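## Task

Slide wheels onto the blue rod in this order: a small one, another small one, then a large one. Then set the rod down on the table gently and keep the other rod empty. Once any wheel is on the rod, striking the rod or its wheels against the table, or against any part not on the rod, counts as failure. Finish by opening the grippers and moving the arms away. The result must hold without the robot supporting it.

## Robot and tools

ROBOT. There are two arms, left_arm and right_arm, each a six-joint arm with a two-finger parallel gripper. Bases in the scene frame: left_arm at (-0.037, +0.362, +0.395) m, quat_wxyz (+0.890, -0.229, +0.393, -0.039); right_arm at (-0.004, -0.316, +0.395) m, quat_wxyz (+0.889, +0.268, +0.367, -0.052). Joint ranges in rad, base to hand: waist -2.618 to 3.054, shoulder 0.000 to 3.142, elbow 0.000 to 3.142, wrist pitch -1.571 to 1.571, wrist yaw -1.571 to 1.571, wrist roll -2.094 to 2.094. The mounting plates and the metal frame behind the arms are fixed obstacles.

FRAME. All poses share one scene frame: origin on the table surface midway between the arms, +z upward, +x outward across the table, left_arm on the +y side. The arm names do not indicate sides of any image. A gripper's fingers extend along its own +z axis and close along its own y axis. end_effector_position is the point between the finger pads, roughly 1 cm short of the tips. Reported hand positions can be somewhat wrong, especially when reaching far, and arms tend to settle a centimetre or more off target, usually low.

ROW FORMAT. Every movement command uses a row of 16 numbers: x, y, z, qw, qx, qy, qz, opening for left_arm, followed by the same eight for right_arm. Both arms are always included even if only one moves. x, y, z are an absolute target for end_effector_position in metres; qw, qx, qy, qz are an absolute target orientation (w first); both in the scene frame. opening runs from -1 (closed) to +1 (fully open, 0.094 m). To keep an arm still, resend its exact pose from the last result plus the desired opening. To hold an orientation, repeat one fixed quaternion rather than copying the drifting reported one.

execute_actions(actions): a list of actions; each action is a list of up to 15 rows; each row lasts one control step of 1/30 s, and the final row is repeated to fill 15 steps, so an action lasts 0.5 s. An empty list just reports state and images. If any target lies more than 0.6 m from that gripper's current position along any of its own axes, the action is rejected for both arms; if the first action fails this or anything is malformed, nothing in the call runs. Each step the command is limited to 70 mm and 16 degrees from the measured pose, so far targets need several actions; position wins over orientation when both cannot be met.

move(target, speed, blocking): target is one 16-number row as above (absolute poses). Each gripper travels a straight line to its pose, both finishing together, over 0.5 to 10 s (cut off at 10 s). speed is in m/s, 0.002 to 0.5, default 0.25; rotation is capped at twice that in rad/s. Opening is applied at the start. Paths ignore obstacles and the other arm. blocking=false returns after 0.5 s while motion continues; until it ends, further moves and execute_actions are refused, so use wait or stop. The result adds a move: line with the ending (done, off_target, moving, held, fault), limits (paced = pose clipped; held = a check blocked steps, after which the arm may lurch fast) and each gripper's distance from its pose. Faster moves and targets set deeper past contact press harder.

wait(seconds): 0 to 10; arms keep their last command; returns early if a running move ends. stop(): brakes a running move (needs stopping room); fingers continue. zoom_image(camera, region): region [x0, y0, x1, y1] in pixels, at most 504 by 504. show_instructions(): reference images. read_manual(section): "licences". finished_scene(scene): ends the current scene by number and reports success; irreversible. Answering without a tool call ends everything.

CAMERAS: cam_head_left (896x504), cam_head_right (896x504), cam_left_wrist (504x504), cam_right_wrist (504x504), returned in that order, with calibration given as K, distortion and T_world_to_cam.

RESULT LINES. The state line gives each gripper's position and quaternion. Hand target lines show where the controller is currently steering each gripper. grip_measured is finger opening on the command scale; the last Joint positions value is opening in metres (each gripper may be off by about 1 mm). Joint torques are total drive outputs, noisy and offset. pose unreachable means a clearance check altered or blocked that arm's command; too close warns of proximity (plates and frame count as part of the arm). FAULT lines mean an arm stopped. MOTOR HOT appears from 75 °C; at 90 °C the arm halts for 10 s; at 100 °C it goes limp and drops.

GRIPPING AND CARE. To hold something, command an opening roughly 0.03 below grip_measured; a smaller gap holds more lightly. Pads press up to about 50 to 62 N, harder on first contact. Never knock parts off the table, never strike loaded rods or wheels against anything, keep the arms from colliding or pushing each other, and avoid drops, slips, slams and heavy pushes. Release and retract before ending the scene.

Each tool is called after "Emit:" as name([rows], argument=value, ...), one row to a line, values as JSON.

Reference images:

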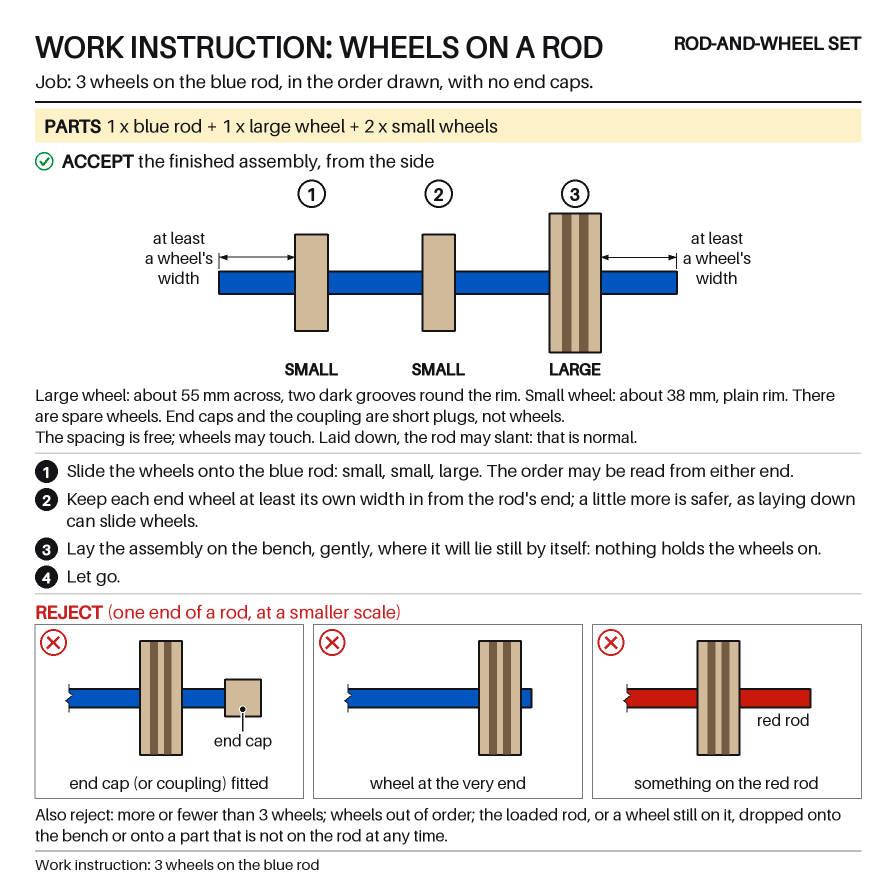

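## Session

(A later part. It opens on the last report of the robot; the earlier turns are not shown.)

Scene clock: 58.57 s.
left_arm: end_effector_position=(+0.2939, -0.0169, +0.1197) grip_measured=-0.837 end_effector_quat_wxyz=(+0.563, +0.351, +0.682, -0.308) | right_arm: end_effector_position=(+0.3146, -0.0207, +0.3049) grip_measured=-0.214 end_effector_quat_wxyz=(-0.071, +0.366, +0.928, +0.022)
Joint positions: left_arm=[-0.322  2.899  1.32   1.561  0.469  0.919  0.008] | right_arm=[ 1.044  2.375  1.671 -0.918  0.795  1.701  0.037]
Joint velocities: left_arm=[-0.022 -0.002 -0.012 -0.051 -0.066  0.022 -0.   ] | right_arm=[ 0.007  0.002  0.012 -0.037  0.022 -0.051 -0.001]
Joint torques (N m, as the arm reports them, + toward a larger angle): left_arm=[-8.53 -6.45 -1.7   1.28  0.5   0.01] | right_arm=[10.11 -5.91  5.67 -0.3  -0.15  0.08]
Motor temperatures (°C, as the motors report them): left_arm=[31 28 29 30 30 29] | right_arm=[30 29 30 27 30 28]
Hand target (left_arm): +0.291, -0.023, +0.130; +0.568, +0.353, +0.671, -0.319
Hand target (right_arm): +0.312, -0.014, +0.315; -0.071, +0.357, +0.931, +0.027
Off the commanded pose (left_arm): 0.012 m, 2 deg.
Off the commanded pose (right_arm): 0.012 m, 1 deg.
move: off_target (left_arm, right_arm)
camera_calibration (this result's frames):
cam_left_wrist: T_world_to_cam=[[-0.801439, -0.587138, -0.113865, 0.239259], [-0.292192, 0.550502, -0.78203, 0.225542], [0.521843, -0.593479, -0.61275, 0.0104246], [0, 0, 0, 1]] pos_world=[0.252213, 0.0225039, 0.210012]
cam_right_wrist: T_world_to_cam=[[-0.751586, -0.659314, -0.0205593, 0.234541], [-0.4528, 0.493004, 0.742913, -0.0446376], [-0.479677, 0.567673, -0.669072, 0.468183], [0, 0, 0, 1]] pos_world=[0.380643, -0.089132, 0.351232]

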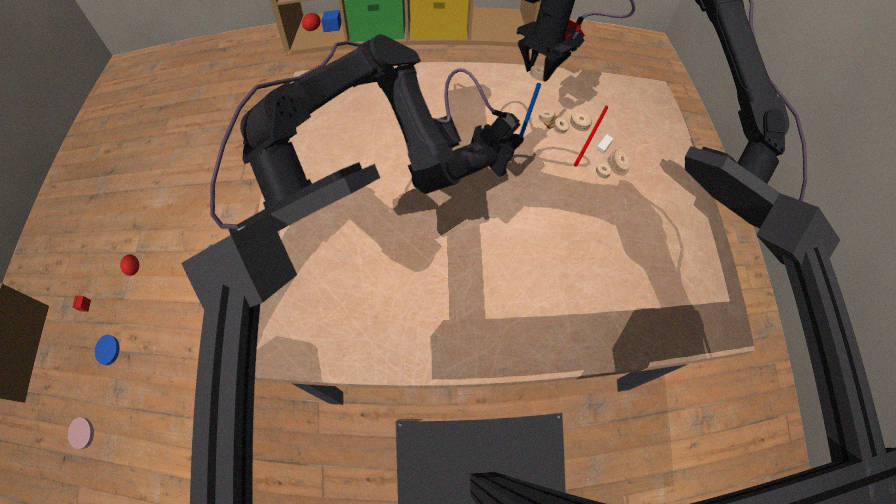

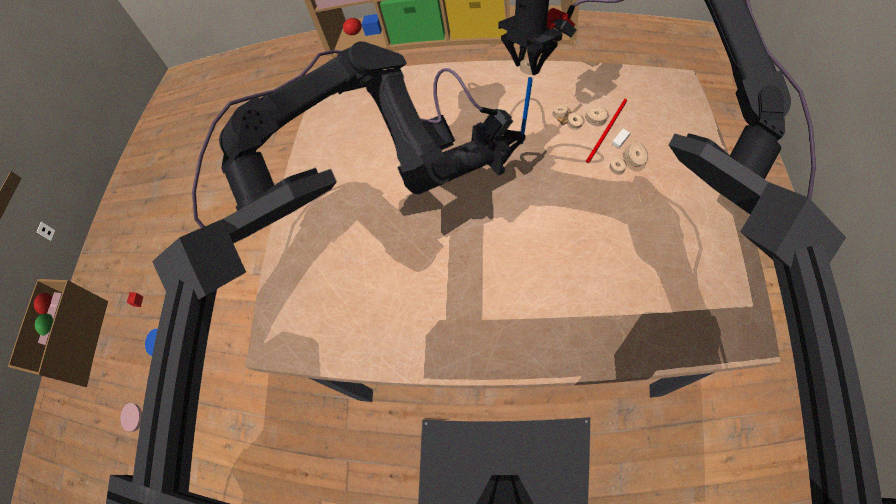

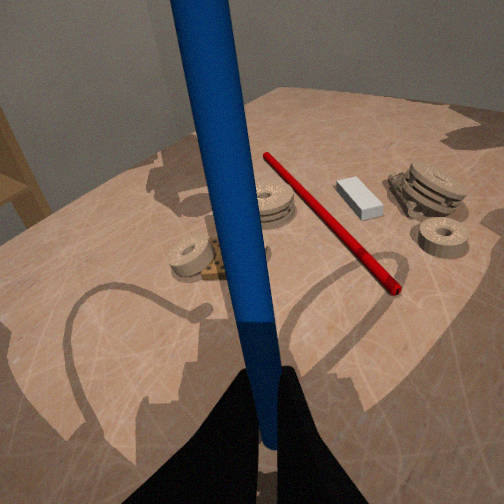

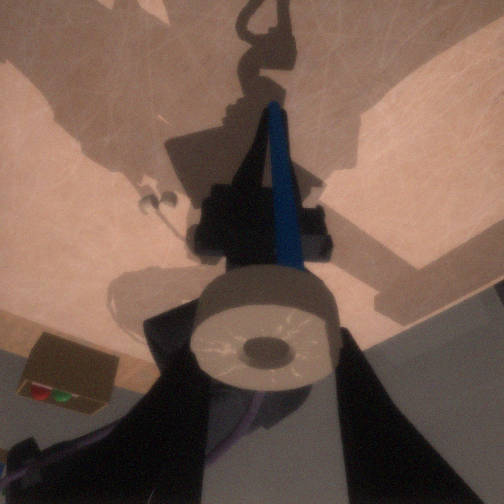

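Emit:
move(target=[0.291,-0.023,0.13,0.568,0.353,0.671,-0.319,-0.9,0.307,-0.019,0.315,-0.031,-0.406,0.911,0.069,-0.25], speed=0.4)

Scene clock: 61.93 s.
left_arm: end_effector_position=(+0.2953, -0.0135, +0.1158) grip_measured=-0.837 end_effector_quat_wxyz=(+0.561, +0.350, +0.687, -0.303) | right_arm: end_effector_position=(+0.3112, -0.0236, +0.3025) grip_measured=-0.214 end_effector_quat_wxyz=(-0.041, -0.393, +0.916, +0.062)
Joint positions: left_arm=[-0.316  2.899  1.32   1.561  0.46   0.919  0.008] | right_arm=[ 1.041  2.375  1.662 -0.923  0.795  0.148  0.037]
Joint velocities: left_arm=[-0.002 -0.027 -0.002 -0.022 -0.051  0.007  0.001] | right_arm=[-0.007  0.022  0.002  0.007  0.007 -0.007 -0.001]
Joint torques (N m, as the arm reports them, + toward a larger angle): left_arm=[-9.12 -6.41 -1.73  1.3   0.58  0.  ] | right_arm=[10.4  -7.21  2.93 -0.14 -0.17 -0.01]
Motor temperatures (°C, as the motors report them): left_arm=[31 28 29 30 30 29] | right_arm=[30 29 30 27 30 28]
Hand target (left_arm): +0.291, -0.023, +0.130; +0.568, +0.353, +0.671, -0.319
Hand target (right_arm): +0.307, -0.019, +0.315; -0.031, -0.406, +0.911, +0.069
Off the commanded pose (left_arm): 0.018 m, 3 deg.
Off the commanded pose (right_arm): 0.014 m, 2 deg.
move: off_target (left_arm, right_arm)
camera_calibration (this result's frames):
cam_left_wrist: T_world_to_cam=[[-0.796855, -0.592963, -0.115833, 0.240716], [-0.301528, 0.556453, -0.774236, 0.222975], [0.523549, -0.582027, -0.622207, 0.0100478], [0, 0, 0, 1]] pos_world=[0.253788, 0.0245086, 0.20677]
cam_right_wrist: T_world_to_cam=[[0.641792, -0.743403, -0.188295, -0.154838], [-0.480958, -0.58143, 0.656215, -0.0333554], [-0.597312, -0.330592, -0.730703, 0.500605], [0, 0, 0, 1]] pos_world=[0.382349, 0.0309954, 0.358527]

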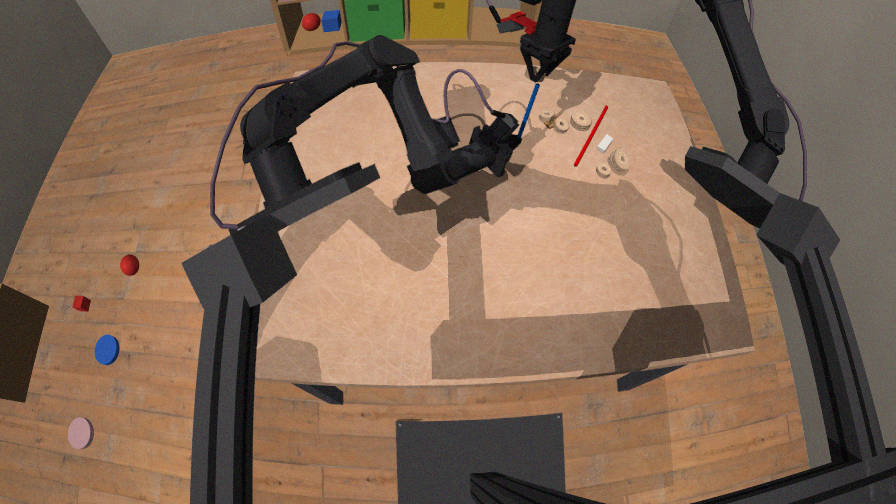

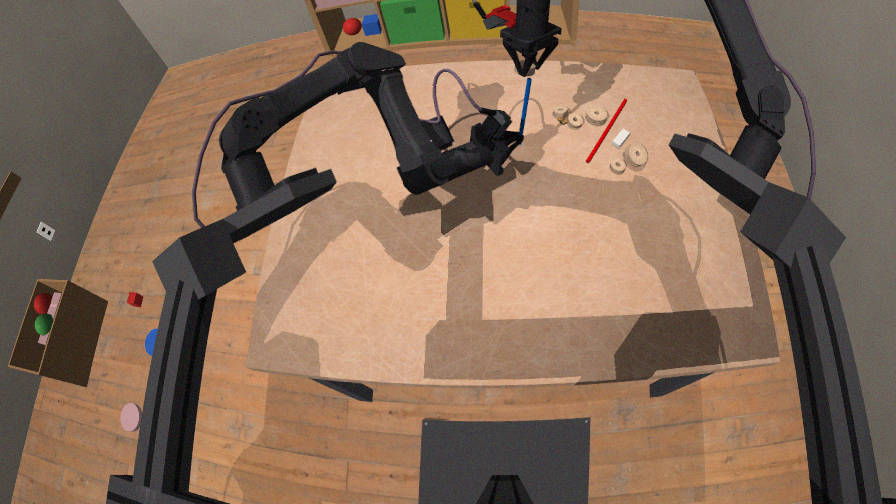

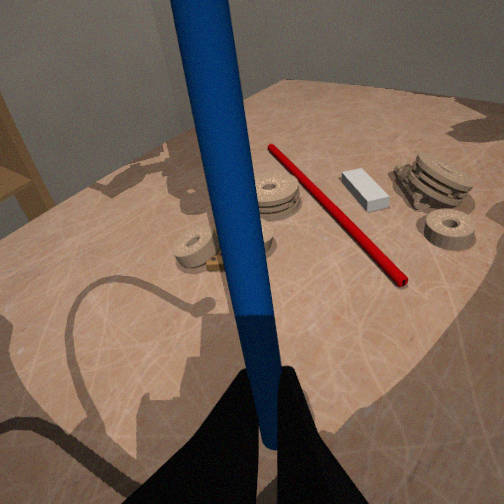

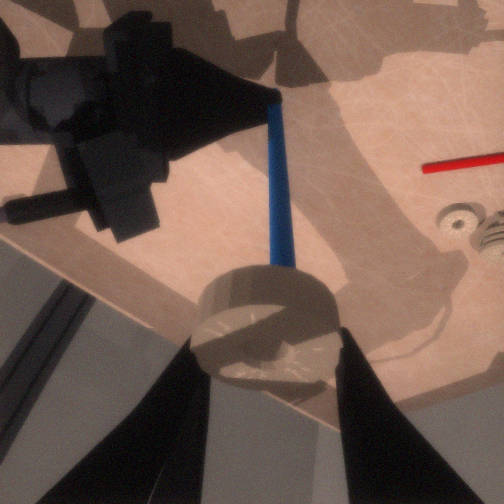

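Emit:
move(target=[0.30,-0.03,0.19,0.568,0.353,0.671,-0.319,-0.9,0.31,-0.03,0.385,-0.031,-0.406,0.911,0.069,-0.25], speed=0.1)

Emit:
wait(seconds=3)

Scene clock: 63.53 s.
left_arm: end_effector_position=(+0.3043, -0.0255, +0.1780) grip_measured=-0.837 end_effector_quat_wxyz=(+0.562, +0.353, +0.680, -0.311) | right_arm: end_effector_position=(+0.3060, -0.0333, +0.3675) grip_measured=-0.214 end_effector_quat_wxyz=(-0.042, -0.409, +0.910, +0.056)
Joint positions: left_arm=[-0.429  2.737  1.151  1.561  0.368  0.919  0.008] | right_arm=[ 1.165  2.339  1.758 -1.196  0.787  0.303  0.037]
Joint velocities: left_arm=[ 0.002 -0.007 -0.027  0.095 -0.051 -0.037 -0.   ] | right_arm=[ 0.012  0.012 -0.007 -0.081 -0.022 -0.022  0.   ]
Joint torques (N m, as the arm reports them, + toward a larger angle): left_arm=[-9.1  -7.51 -2.25  1.31  0.44  0.02] | right_arm=[ 9.98 -7.05  6.11 -0.25 -0.22  0.1 ]
Motor temperatures (°C, as the motors report them): left_arm=[31 28 29 30 30 29] | right_arm=[31 29 31 27 30 28]
Hand target (left_arm): +0.300, -0.030, +0.190; +0.565, +0.356, +0.671, -0.321
Hand target (right_arm): +0.310, -0.030, +0.384; -0.030, -0.406, +0.911, +0.069
Off the commanded pose (left_arm): 0.014 m, 2 deg.
Off the commanded pose (right_arm): 0.018 m, 2 deg.
joint sent to its limit (left arm) — the command would take joint 4 (wrist pitch) past its upper limit, so that joint was sent only as far as its limit.
move: off_target (left_arm, right_arm)
camera_calibration (this result's frames):
cam_left_wrist: T_world_to_cam=[[-0.806819, -0.580173, -0.111545, 0.250576], [-0.288622, 0.551805, -0.782438, 0.277936], [0.515501, -0.599091, -0.612657, 0.0373424], [0, 0, 0, 1]] pos_world=[0.263137, 0.0143826, 0.268296]
cam_right_wrist: T_world_to_cam=[[0.667461, -0.723124, -0.177732, -0.157492], [-0.464105, -0.590628, 0.660125, -0.0910504], [-0.582325, -0.358121, -0.729826, 0.535991], [0, 0, 0, 1]] pos_world=[0.374984, 0.0242866, 0.423294]

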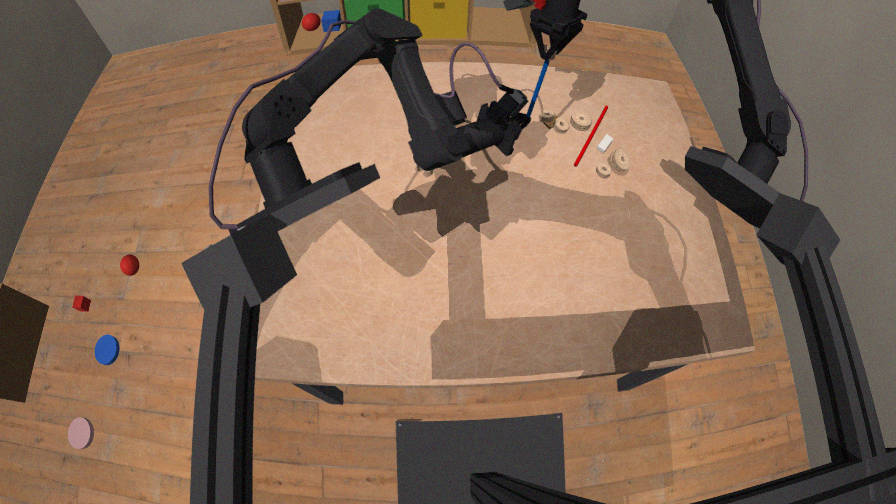

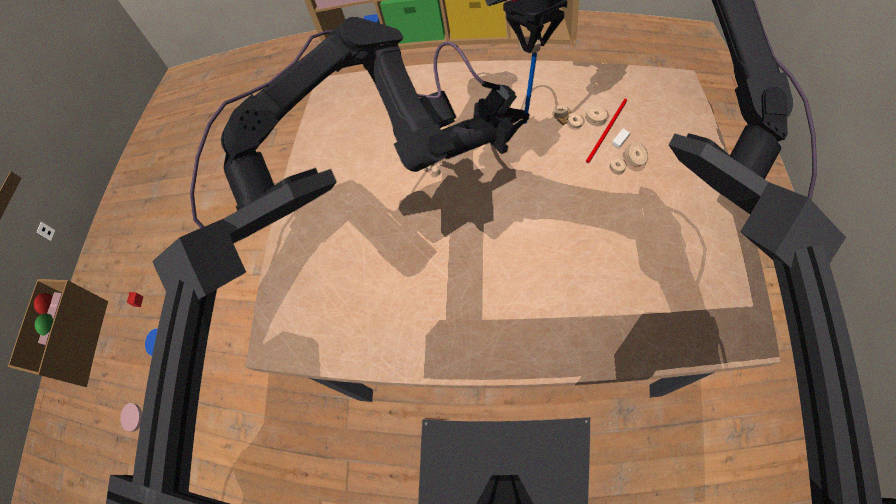

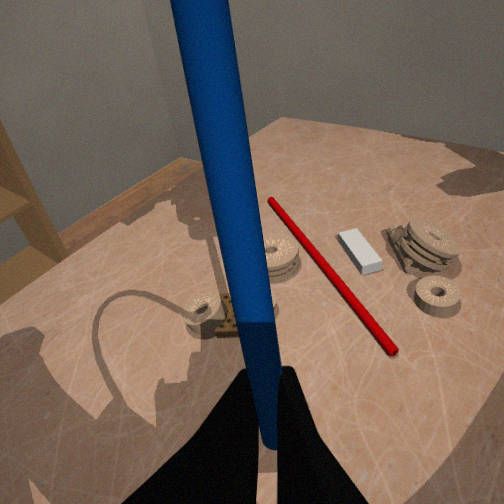

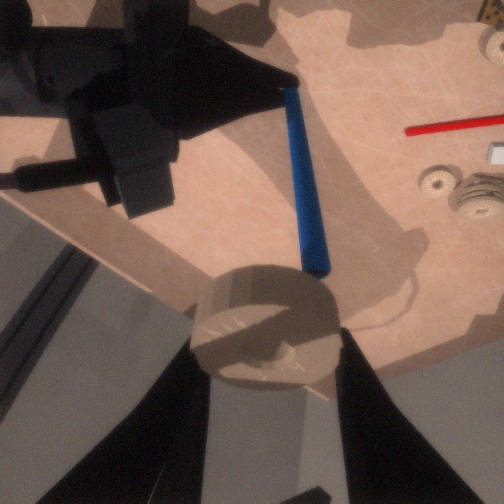

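Scene clock: 66.53 s.
left_arm: end_effector_position=(+0.3044, -0.0255, +0.1779) grip_measured=-0.837 end_effector_quat_wxyz=(+0.561, +0.353, +0.681, -0.311) | right_arm: end_effector_position=(+0.3058, -0.0336, +0.3675) grip_measured=-0.214 end_effector_quat_wxyz=(-0.042, -0.409, +0.910, +0.055)
Joint positions: left_arm=[-0.429  2.737  1.151  1.561  0.367  0.919  0.008] | right_arm=[ 1.165  2.339  1.758 -1.198  0.787  0.304  0.037]
Joint velocities: left_arm=[-0.002  0.002  0.002  0.007 -0.11  -0.007 -0.   ] | right_arm=[-0.017 -0.012 -0.002 -0.051 -0.066 -0.022  0.   ]
Joint torques (N m, as the arm reports them, + toward a larger angle): left_arm=[-9.12 -7.52 -2.27  1.3   0.47  0.02] | right_arm=[10.13 -7.22  6.02 -0.28 -0.26  0.04]
Motor temperatures (°C, as the motors report them): left_arm=[31 29 29 30 30 29] | right_arm=[31 29 31 27 30 28]
Hand target (left_arm): +0.300, -0.030, +0.190; +0.565, +0.356, +0.671, -0.321
Hand target (right_arm): +0.310, -0.030, +0.384; -0.030, -0.406, +0.911, +0.068
Off the commanded pose (left_arm): 0.014 m, 2 deg.
Off the commanded pose (right_arm): 0.018 m, 2 deg.
wait: 3.00 s; at rest by 0.17 s
camera_calibration (this result's frames):
cam_left_wrist: T_world_to_cam=[[-0.806595, -0.580465, -0.111646, 0.250586], [-0.289081, 0.552115, -0.782049, 0.277912], [0.515594, -0.598522, -0.613135, 0.0373543], [0, 0, 0, 1]] pos_world=[0.263201, 0.0143741, 0.268221]
cam_right_wrist: T_world_to_cam=[[0.667648, -0.723075, -0.177226, -0.157879], [-0.463523, -0.590021, 0.661076, -0.0918281], [-0.582574, -0.359218, -0.729088, 0.535544], [0, 0, 0, 1]] pos_world=[0.374837, 0.0240385, 0.423184]

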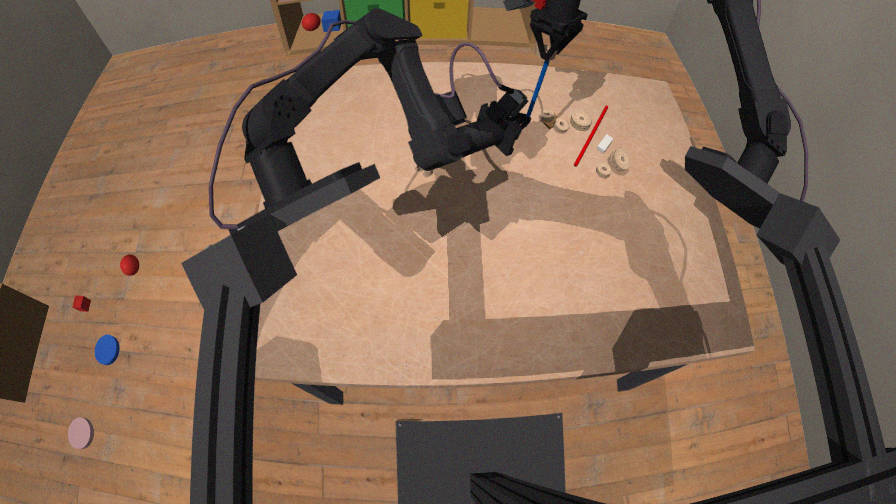

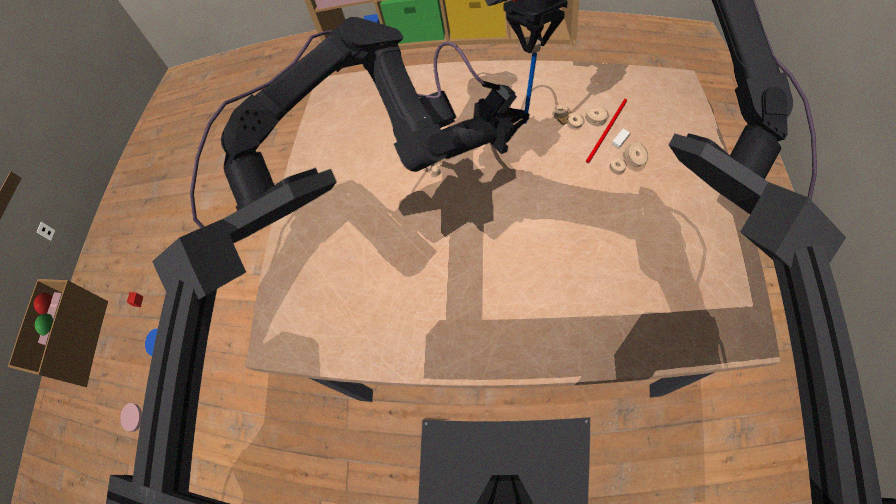

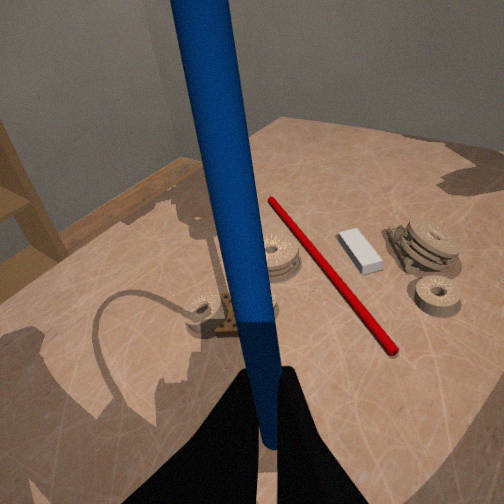

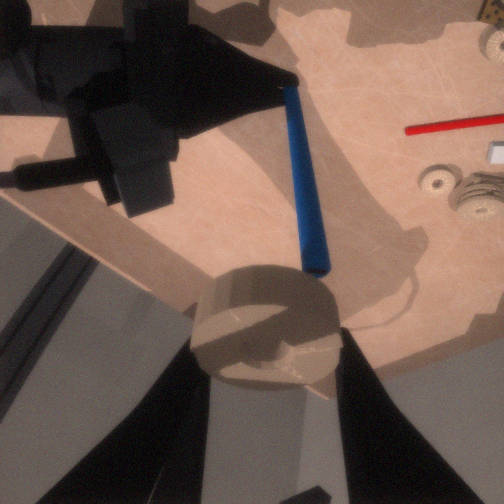

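Emit:
move(target=[0.30,-0.02,0.135,0.491,0.385,0.730,-0.277,-0.9,0.35,-0.087,0.335,-0.074,-0.400,0.898,0.166,-0.25], speed=0.1)

Emit:
move(target=[0.30,-0.02,0.135,0.491,0.385,0.730,-0.277,-0.9,0.35,-0.087,0.335,-0.074,-0.400,0.898,0.166,-0.25], speed=0.1)

Scene clock: 68.53 s.
left_arm: end_effector_position=(+0.2879, -0.0154, +0.1281) grip_measured=-0.837 end_effector_quat_wxyz=(+0.477, +0.387, +0.738, -0.277) | right_arm: end_effector_position=(+0.3513, -0.0901, +0.3268) grip_measured=-0.214 end_effector_quat_wxyz=(-0.084, -0.397, +0.901, +0.154)
Joint positions: left_arm=[-0.407  2.737  1.151  1.409  0.217  0.956  0.008] | right_arm=[ 0.916  2.114  1.631 -1.045  0.59  -0.04   0.037]
Joint velocities: left_arm=[-0.007  0.007 -0.002  0.022 -0.037 -0.022  0.001] | right_arm=[-0.002 -0.017 -0.017  0.007 -0.037  0.11   0.   ]
Joint torques (N m, as the arm reports them, + toward a larger angle): left_arm=[-8.01 -7.21  1.23  1.05  0.45  0.06] | right_arm=[ 8.33 -7.29  2.74 -0.02 -0.4  -0.06]
Motor temperatures (°C, as the motors report them): left_arm=[31 29 29 30 30 29] | right_arm=[31 29 31 27 30 28]
Hand target (left_arm): +0.300, -0.020, +0.135; +0.491, +0.385, +0.731, -0.276
Hand target (right_arm): +0.350, -0.086, +0.335; -0.074, -0.400, +0.898, +0.167
Off the commanded pose (left_arm): 0.015 m, 2 deg.
Off the commanded pose (right_arm): 0.009 m, 2 deg.
move: off_target (left_arm)
camera_calibration (this result's frames):
cam_left_wrist: T_world_to_cam=[[-0.83227, -0.544795, -0.102595, 0.244311], [-0.371865, 0.685887, -0.62552, 0.234467], [0.411149, -0.48245, -0.773433, 0.0737544], [0, 0, 0, 1]] pos_world=[0.260199, 0.0078645, 0.228773]
cam_right_wrist: T_world_to_cam=[[0.610859, -0.692802, -0.383246, -0.146303], [-0.371294, -0.678198, 0.634183, -0.108688], [-0.699279, -0.2451, -0.671517, 0.544542], [0, 0, 0, 1]] pos_world=[0.429802, -0.0416038, 0.378527]

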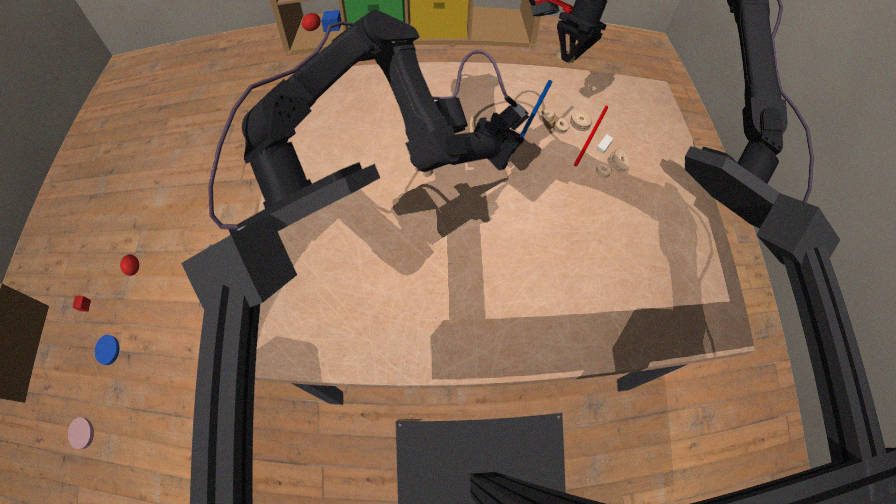

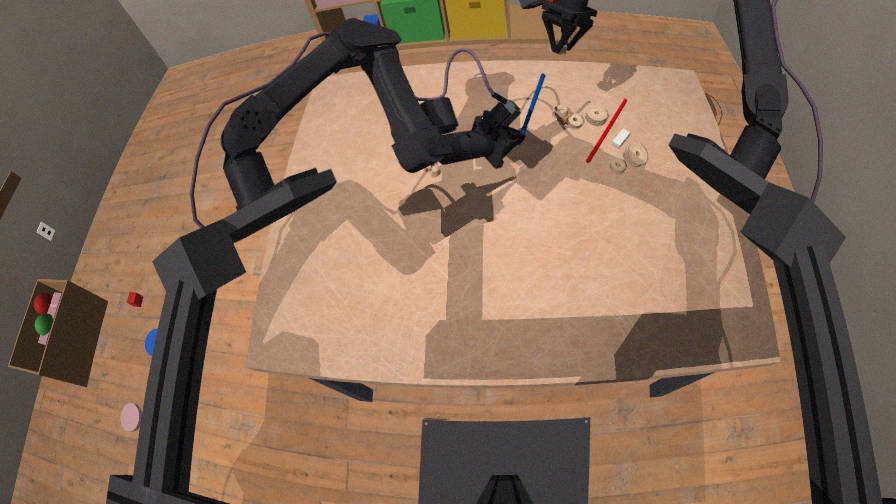

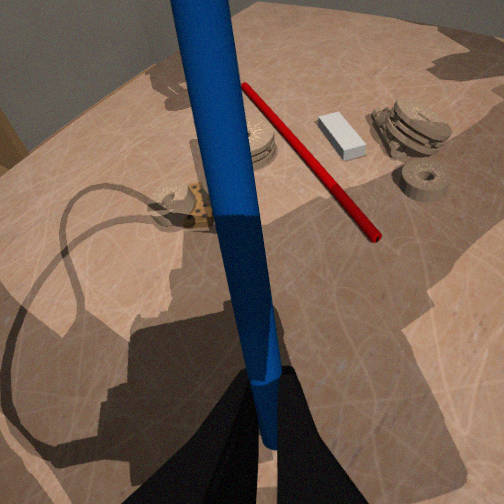

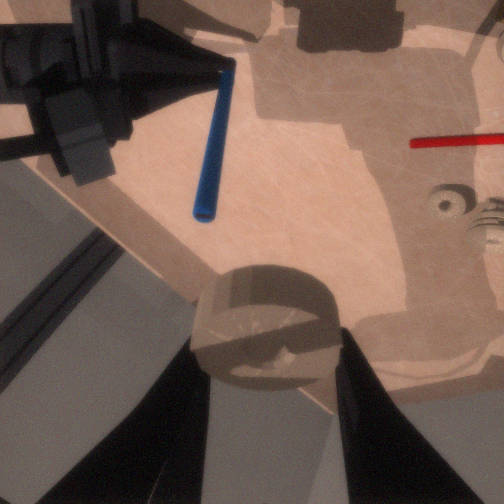

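Scene clock: 69.23 s.
left_arm: end_effector_position=(+0.2887, -0.0126, +0.1248) grip_measured=-0.837 end_effector_quat_wxyz=(+0.475, +0.387, +0.742, -0.273) | right_arm: end_effector_position=(+0.3520, -0.0918, +0.3246) grip_measured=-0.214 end_effector_quat_wxyz=(-0.085, -0.396, +0.901, +0.153)
Joint positions: left_arm=[-0.401  2.737  1.151  1.408  0.21   0.956  0.008] | right_arm=[ 0.91   2.114  1.631 -1.045  0.59  -0.041  0.037]
Joint velocities: left_arm=[ 0.007 -0.022  0.012 -0.007  0.022 -0.037  0.001] | right_arm=[-0.002 -0.017 -0.012 -0.095  0.022 -0.051  0.   ]
Joint torques (N m, as the arm reports them, + toward a larger angle): left_arm=[-8.4  -7.29  1.07  1.01  0.51  0.04] | right_arm=[ 8.78 -7.68  2.29 -0.06 -0.42 -0.07]
Motor temperatures (°C, as the motors report them): left_arm=[31 29 29 30 30 29] | right_arm=[31 29 31 27 30 28]
Hand target (left_arm): +0.300, -0.020, +0.136; +0.491, +0.385, +0.730, -0.277
Hand target (right_arm): +0.350, -0.087, +0.335; -0.074, -0.400, +0.898, +0.166
Off the commanded pose (left_arm): 0.017 m, 2 deg.
Off the commanded pose (right_arm): 0.012 m, 2 deg.
move: off_target (left_arm, right_arm)
camera_calibration (this result's frames):
cam_left_wrist: T_world_to_cam=[[-0.829318, -0.548973, -0.104216, 0.245543], [-0.379004, 0.689682, -0.617005, 0.231837], [0.410594, -0.472195, -0.780028, 0.0733398], [0, 0, 0, 1]] pos_world=[0.261388, 0.00953326, 0.225841]
cam_right_wrist: T_world_to_cam=[[0.608104, -0.695608, -0.382543, -0.148277], [-0.370813, -0.674971, 0.637896, -0.109281], [-0.701931, -0.246056, -0.668393, 0.542919], [0, 0, 0, 1]] pos_world=[0.430736, -0.043316, 0.375871]

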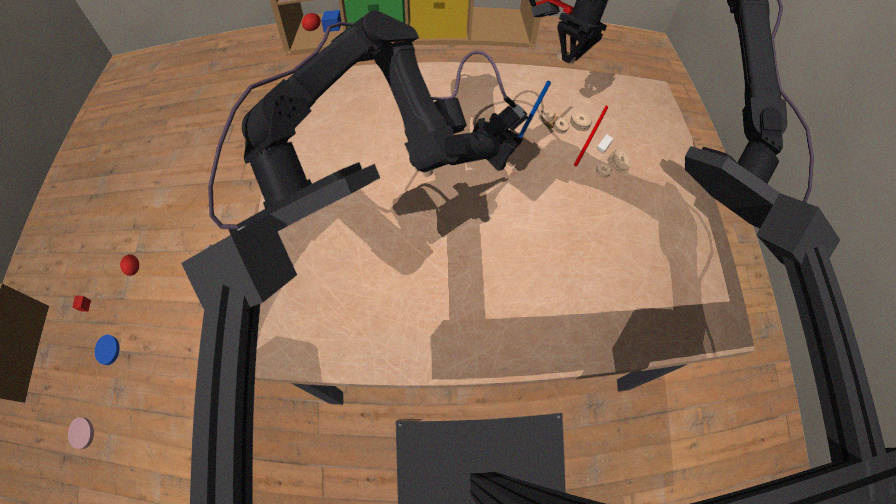

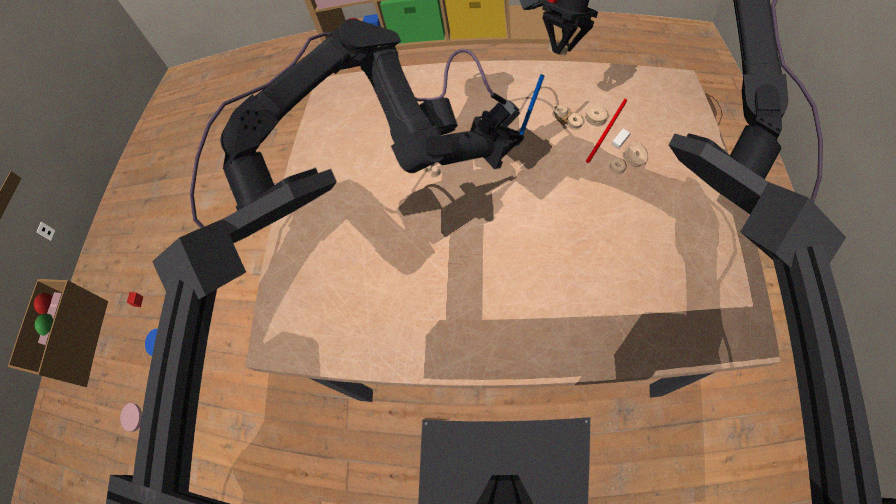

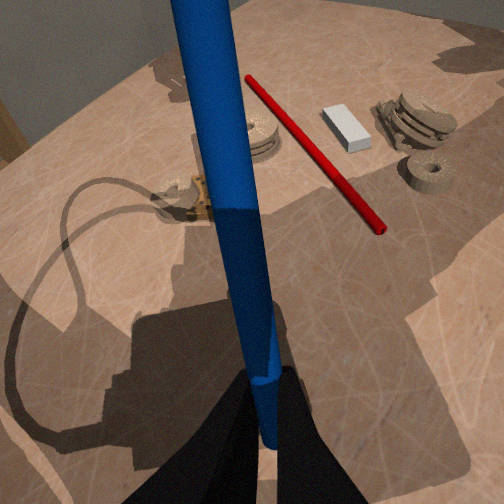

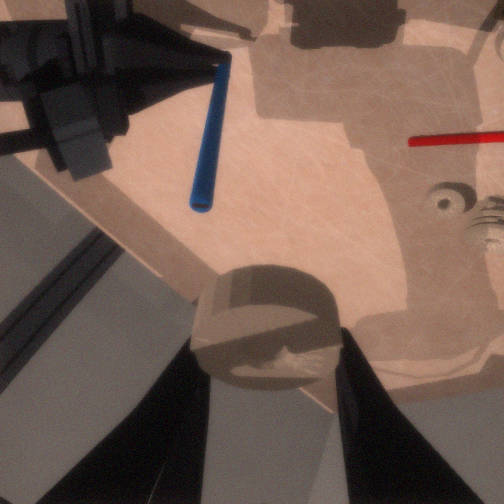

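Emit:
execute_actions([
  [[0.30,-0.02,0.135,0.491,0.385,0.730,-0.277,-0.9,0.339,-0.075,0.322,-0.061,-0.403,0.903,0.137,-0.25]],
  [[0.30,-0.02,0.135,0.491,0.385,0.730,-0.277,-0.9,0.328,-0.060,0.312,-0.061,-0.403,0.903,0.137,-0.25]],
  [[0.30,-0.02,0.135,0.491,0.385,0.730,-0.277,-0.9,0.328,-0.060,0.312,-0.061,-0.403,0.903,0.137,-0.25]],
])

Scene clock: 70.97 s.
left_arm: end_effector_position=(+0.2887, -0.0126, +0.1248) grip_measured=-0.837 end_effector_quat_wxyz=(+0.475, +0.387, +0.742, -0.273) | right_arm: end_effector_position=(+0.3319, -0.0700, +0.3044) grip_measured=-0.214 end_effector_quat_wxyz=(-0.073, -0.396, +0.906, +0.133)
Joint positions: left_arm=[-0.401  2.737  1.151  1.408  0.21   0.956  0.008] | right_arm=[ 0.929  2.173  1.556 -0.914  0.638 -0.021  0.037]
Joint velocities: left_arm=[ 0.002  0.002  0.002 -0.066 -0.037  0.051 -0.001] | right_arm=[-0.012 -0.007 -0.012 -0.037  0.007  0.081  0.   ]
Joint torques (N m, as the arm reports them, + toward a larger angle): left_arm=[-8.43 -7.28  1.06  1.05  0.51  0.03] | right_arm=[ 9.57 -5.82  3.3  -0.02 -0.16  0.05]
Motor temperatures (°C, as the motors report them): left_arm=[31 29 29 30 30 29] | right_arm=[31 29 31 27 30 28]
Hand target (left_arm): +0.300, -0.020, +0.135; +0.491, +0.385, +0.730, -0.277
Hand target (right_arm): +0.328, -0.060, +0.312; -0.061, -0.403, +0.903, +0.137
Off the commanded pose (left_arm): 0.017 m, 2 deg.
Off the commanded pose (right_arm): 0.013 m, 2 deg.
camera_calibration (this result's frames):
cam_left_wrist: T_world_to_cam=[[-0.829318, -0.548973, -0.104216, 0.245543], [-0.379004, 0.689682, -0.617005, 0.231837], [0.410594, -0.472195, -0.780028, 0.0733398], [0, 0, 0, 1]] pos_world=[0.261388, 0.00953326, 0.225841]
cam_right_wrist: T_world_to_cam=[[0.61999, -0.707557, -0.33908, -0.146654], [-0.39843, -0.656214, 0.64081, -0.079508], [-0.675918, -0.262196, -0.688758, 0.517121], [0, 0, 0, 1]] pos_world=[0.408777, -0.0203533, 0.357393]

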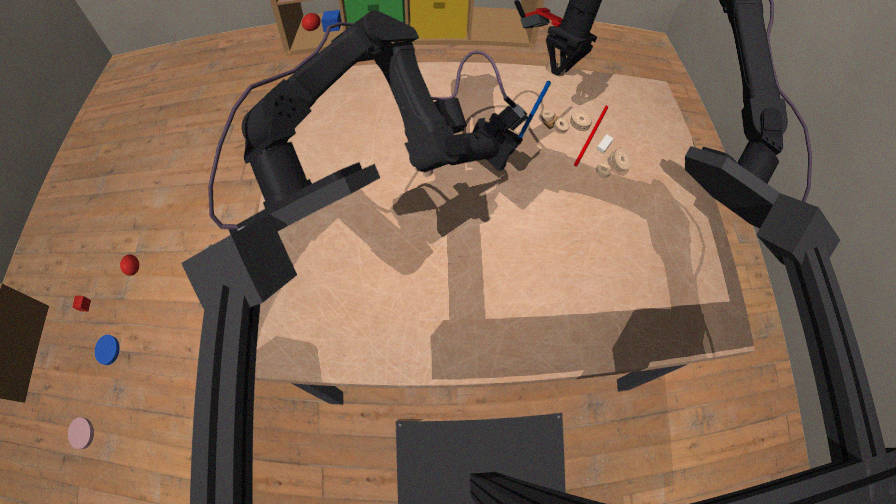

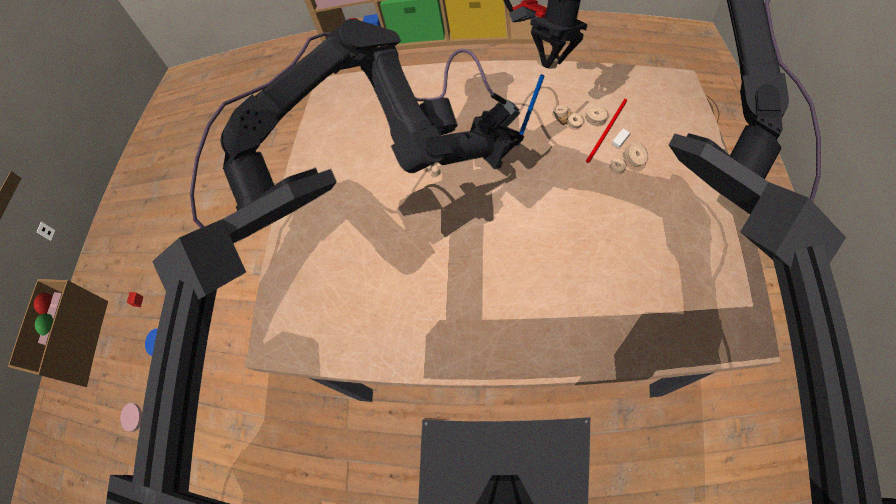

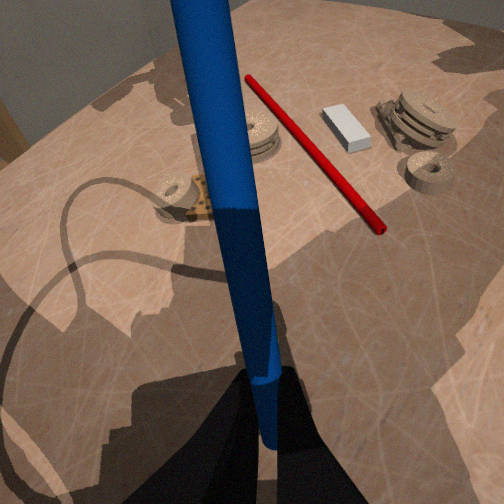

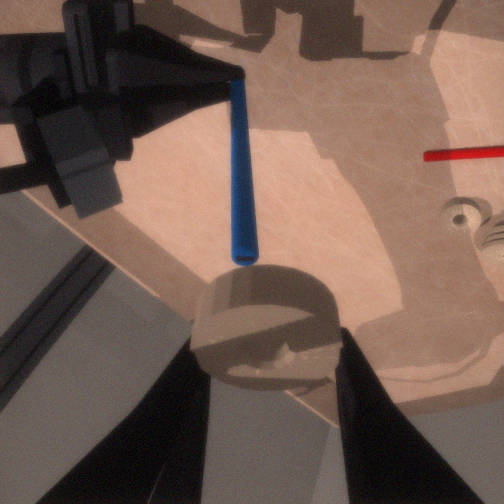

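Emit:
execute_actions([
  [[0.30,-0.02,0.135,0.491,0.385,0.730,-0.277,-0.9,0.317,-0.054,0.306,-0.061,-0.403,0.903,0.137,-0.25]],
  [[0.30,-0.02,0.135,0.491,0.385,0.730,-0.277,-0.9,0.317,-0.054,0.306,-0.061,-0.403,0.903,0.137,-0.25]],
])

Scene clock: 72.17 s.
left_arm: end_effector_position=(+0.2887, -0.0126, +0.1248) grip_measured=-0.837 end_effector_quat_wxyz=(+0.475, +0.387, +0.742, -0.273) | right_arm: end_effector_position=(+0.3225, -0.0642, +0.2991) grip_measured=-0.214 end_effector_quat_wxyz=(-0.071, -0.395, +0.906, +0.133)
Joint positions: left_arm=[-0.401  2.737  1.151  1.408  0.21   0.956  0.008] | right_arm=[ 0.935  2.183  1.52  -0.868  0.64  -0.015  0.037]
Joint velocities: left_arm=[-0.022 -0.002 -0.002 -0.022 -0.051  0.007  0.001] | right_arm=[-0.017 -0.017 -0.007 -0.051  0.037  0.066 -0.001]
Joint torques (N m, as the arm reports them, + toward a larger angle): left_arm=[-8.47 -7.3   1.07  1.04  0.51  0.03] | right_arm=[ 9.49 -5.54  3.06  0.03 -0.16  0.05]
Motor temperatures (°C, as the motors report them): left_arm=[31 29 29 30 30 29] | right_arm=[32 29 31 27 30 28]
Hand target (left_arm): +0.300, -0.020, +0.135; +0.491, +0.385, +0.730, -0.277
Hand target (right_arm): +0.317, -0.054, +0.306; -0.061, -0.403, +0.903, +0.137
Off the commanded pose (left_arm): 0.017 m, 2 deg.
Off the commanded pose (right_arm): 0.013 m, 2 deg.
camera_calibration (this result's frames):
cam_left_wrist: T_world_to_cam=[[-0.829318, -0.548973, -0.104216, 0.245543], [-0.379004, 0.689682, -0.617005, 0.231837], [0.410594, -0.472195, -0.780028, 0.0733398], [0, 0, 0, 1]] pos_world=[0.261388, 0.00953326, 0.225841]
cam_right_wrist: T_world_to_cam=[[0.619086, -0.709027, -0.337657, -0.138695], [-0.402256, -0.655573, 0.639073, -0.0742903], [-0.674479, -0.259817, -0.691067, 0.509017], [0, 0, 0, 1]] pos_world=[0.399302, -0.0147904, 0.35241]

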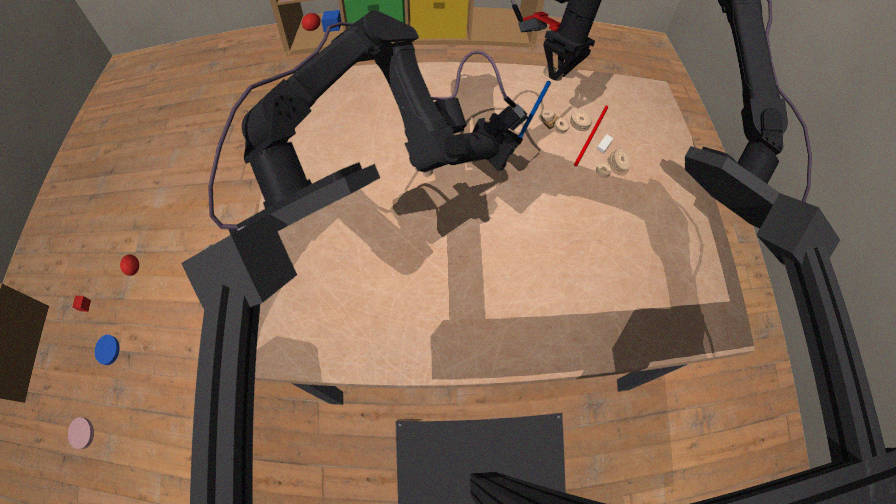

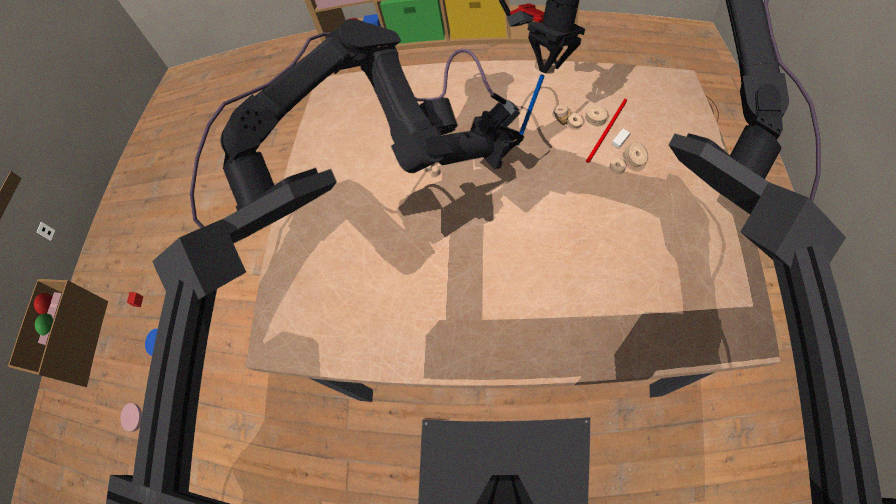

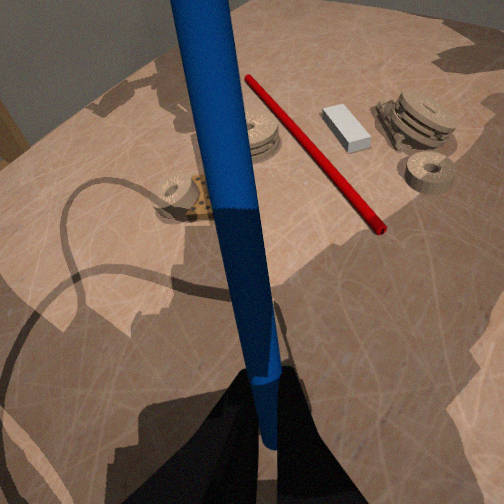

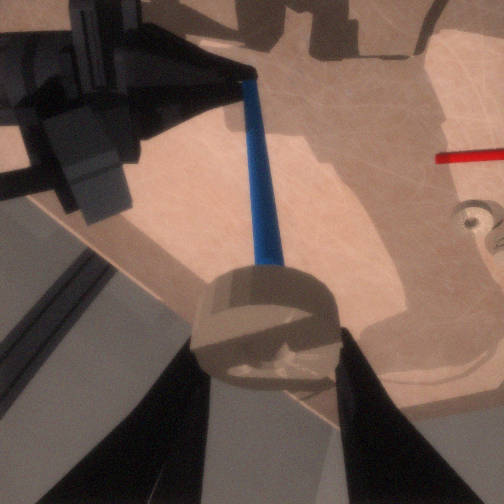

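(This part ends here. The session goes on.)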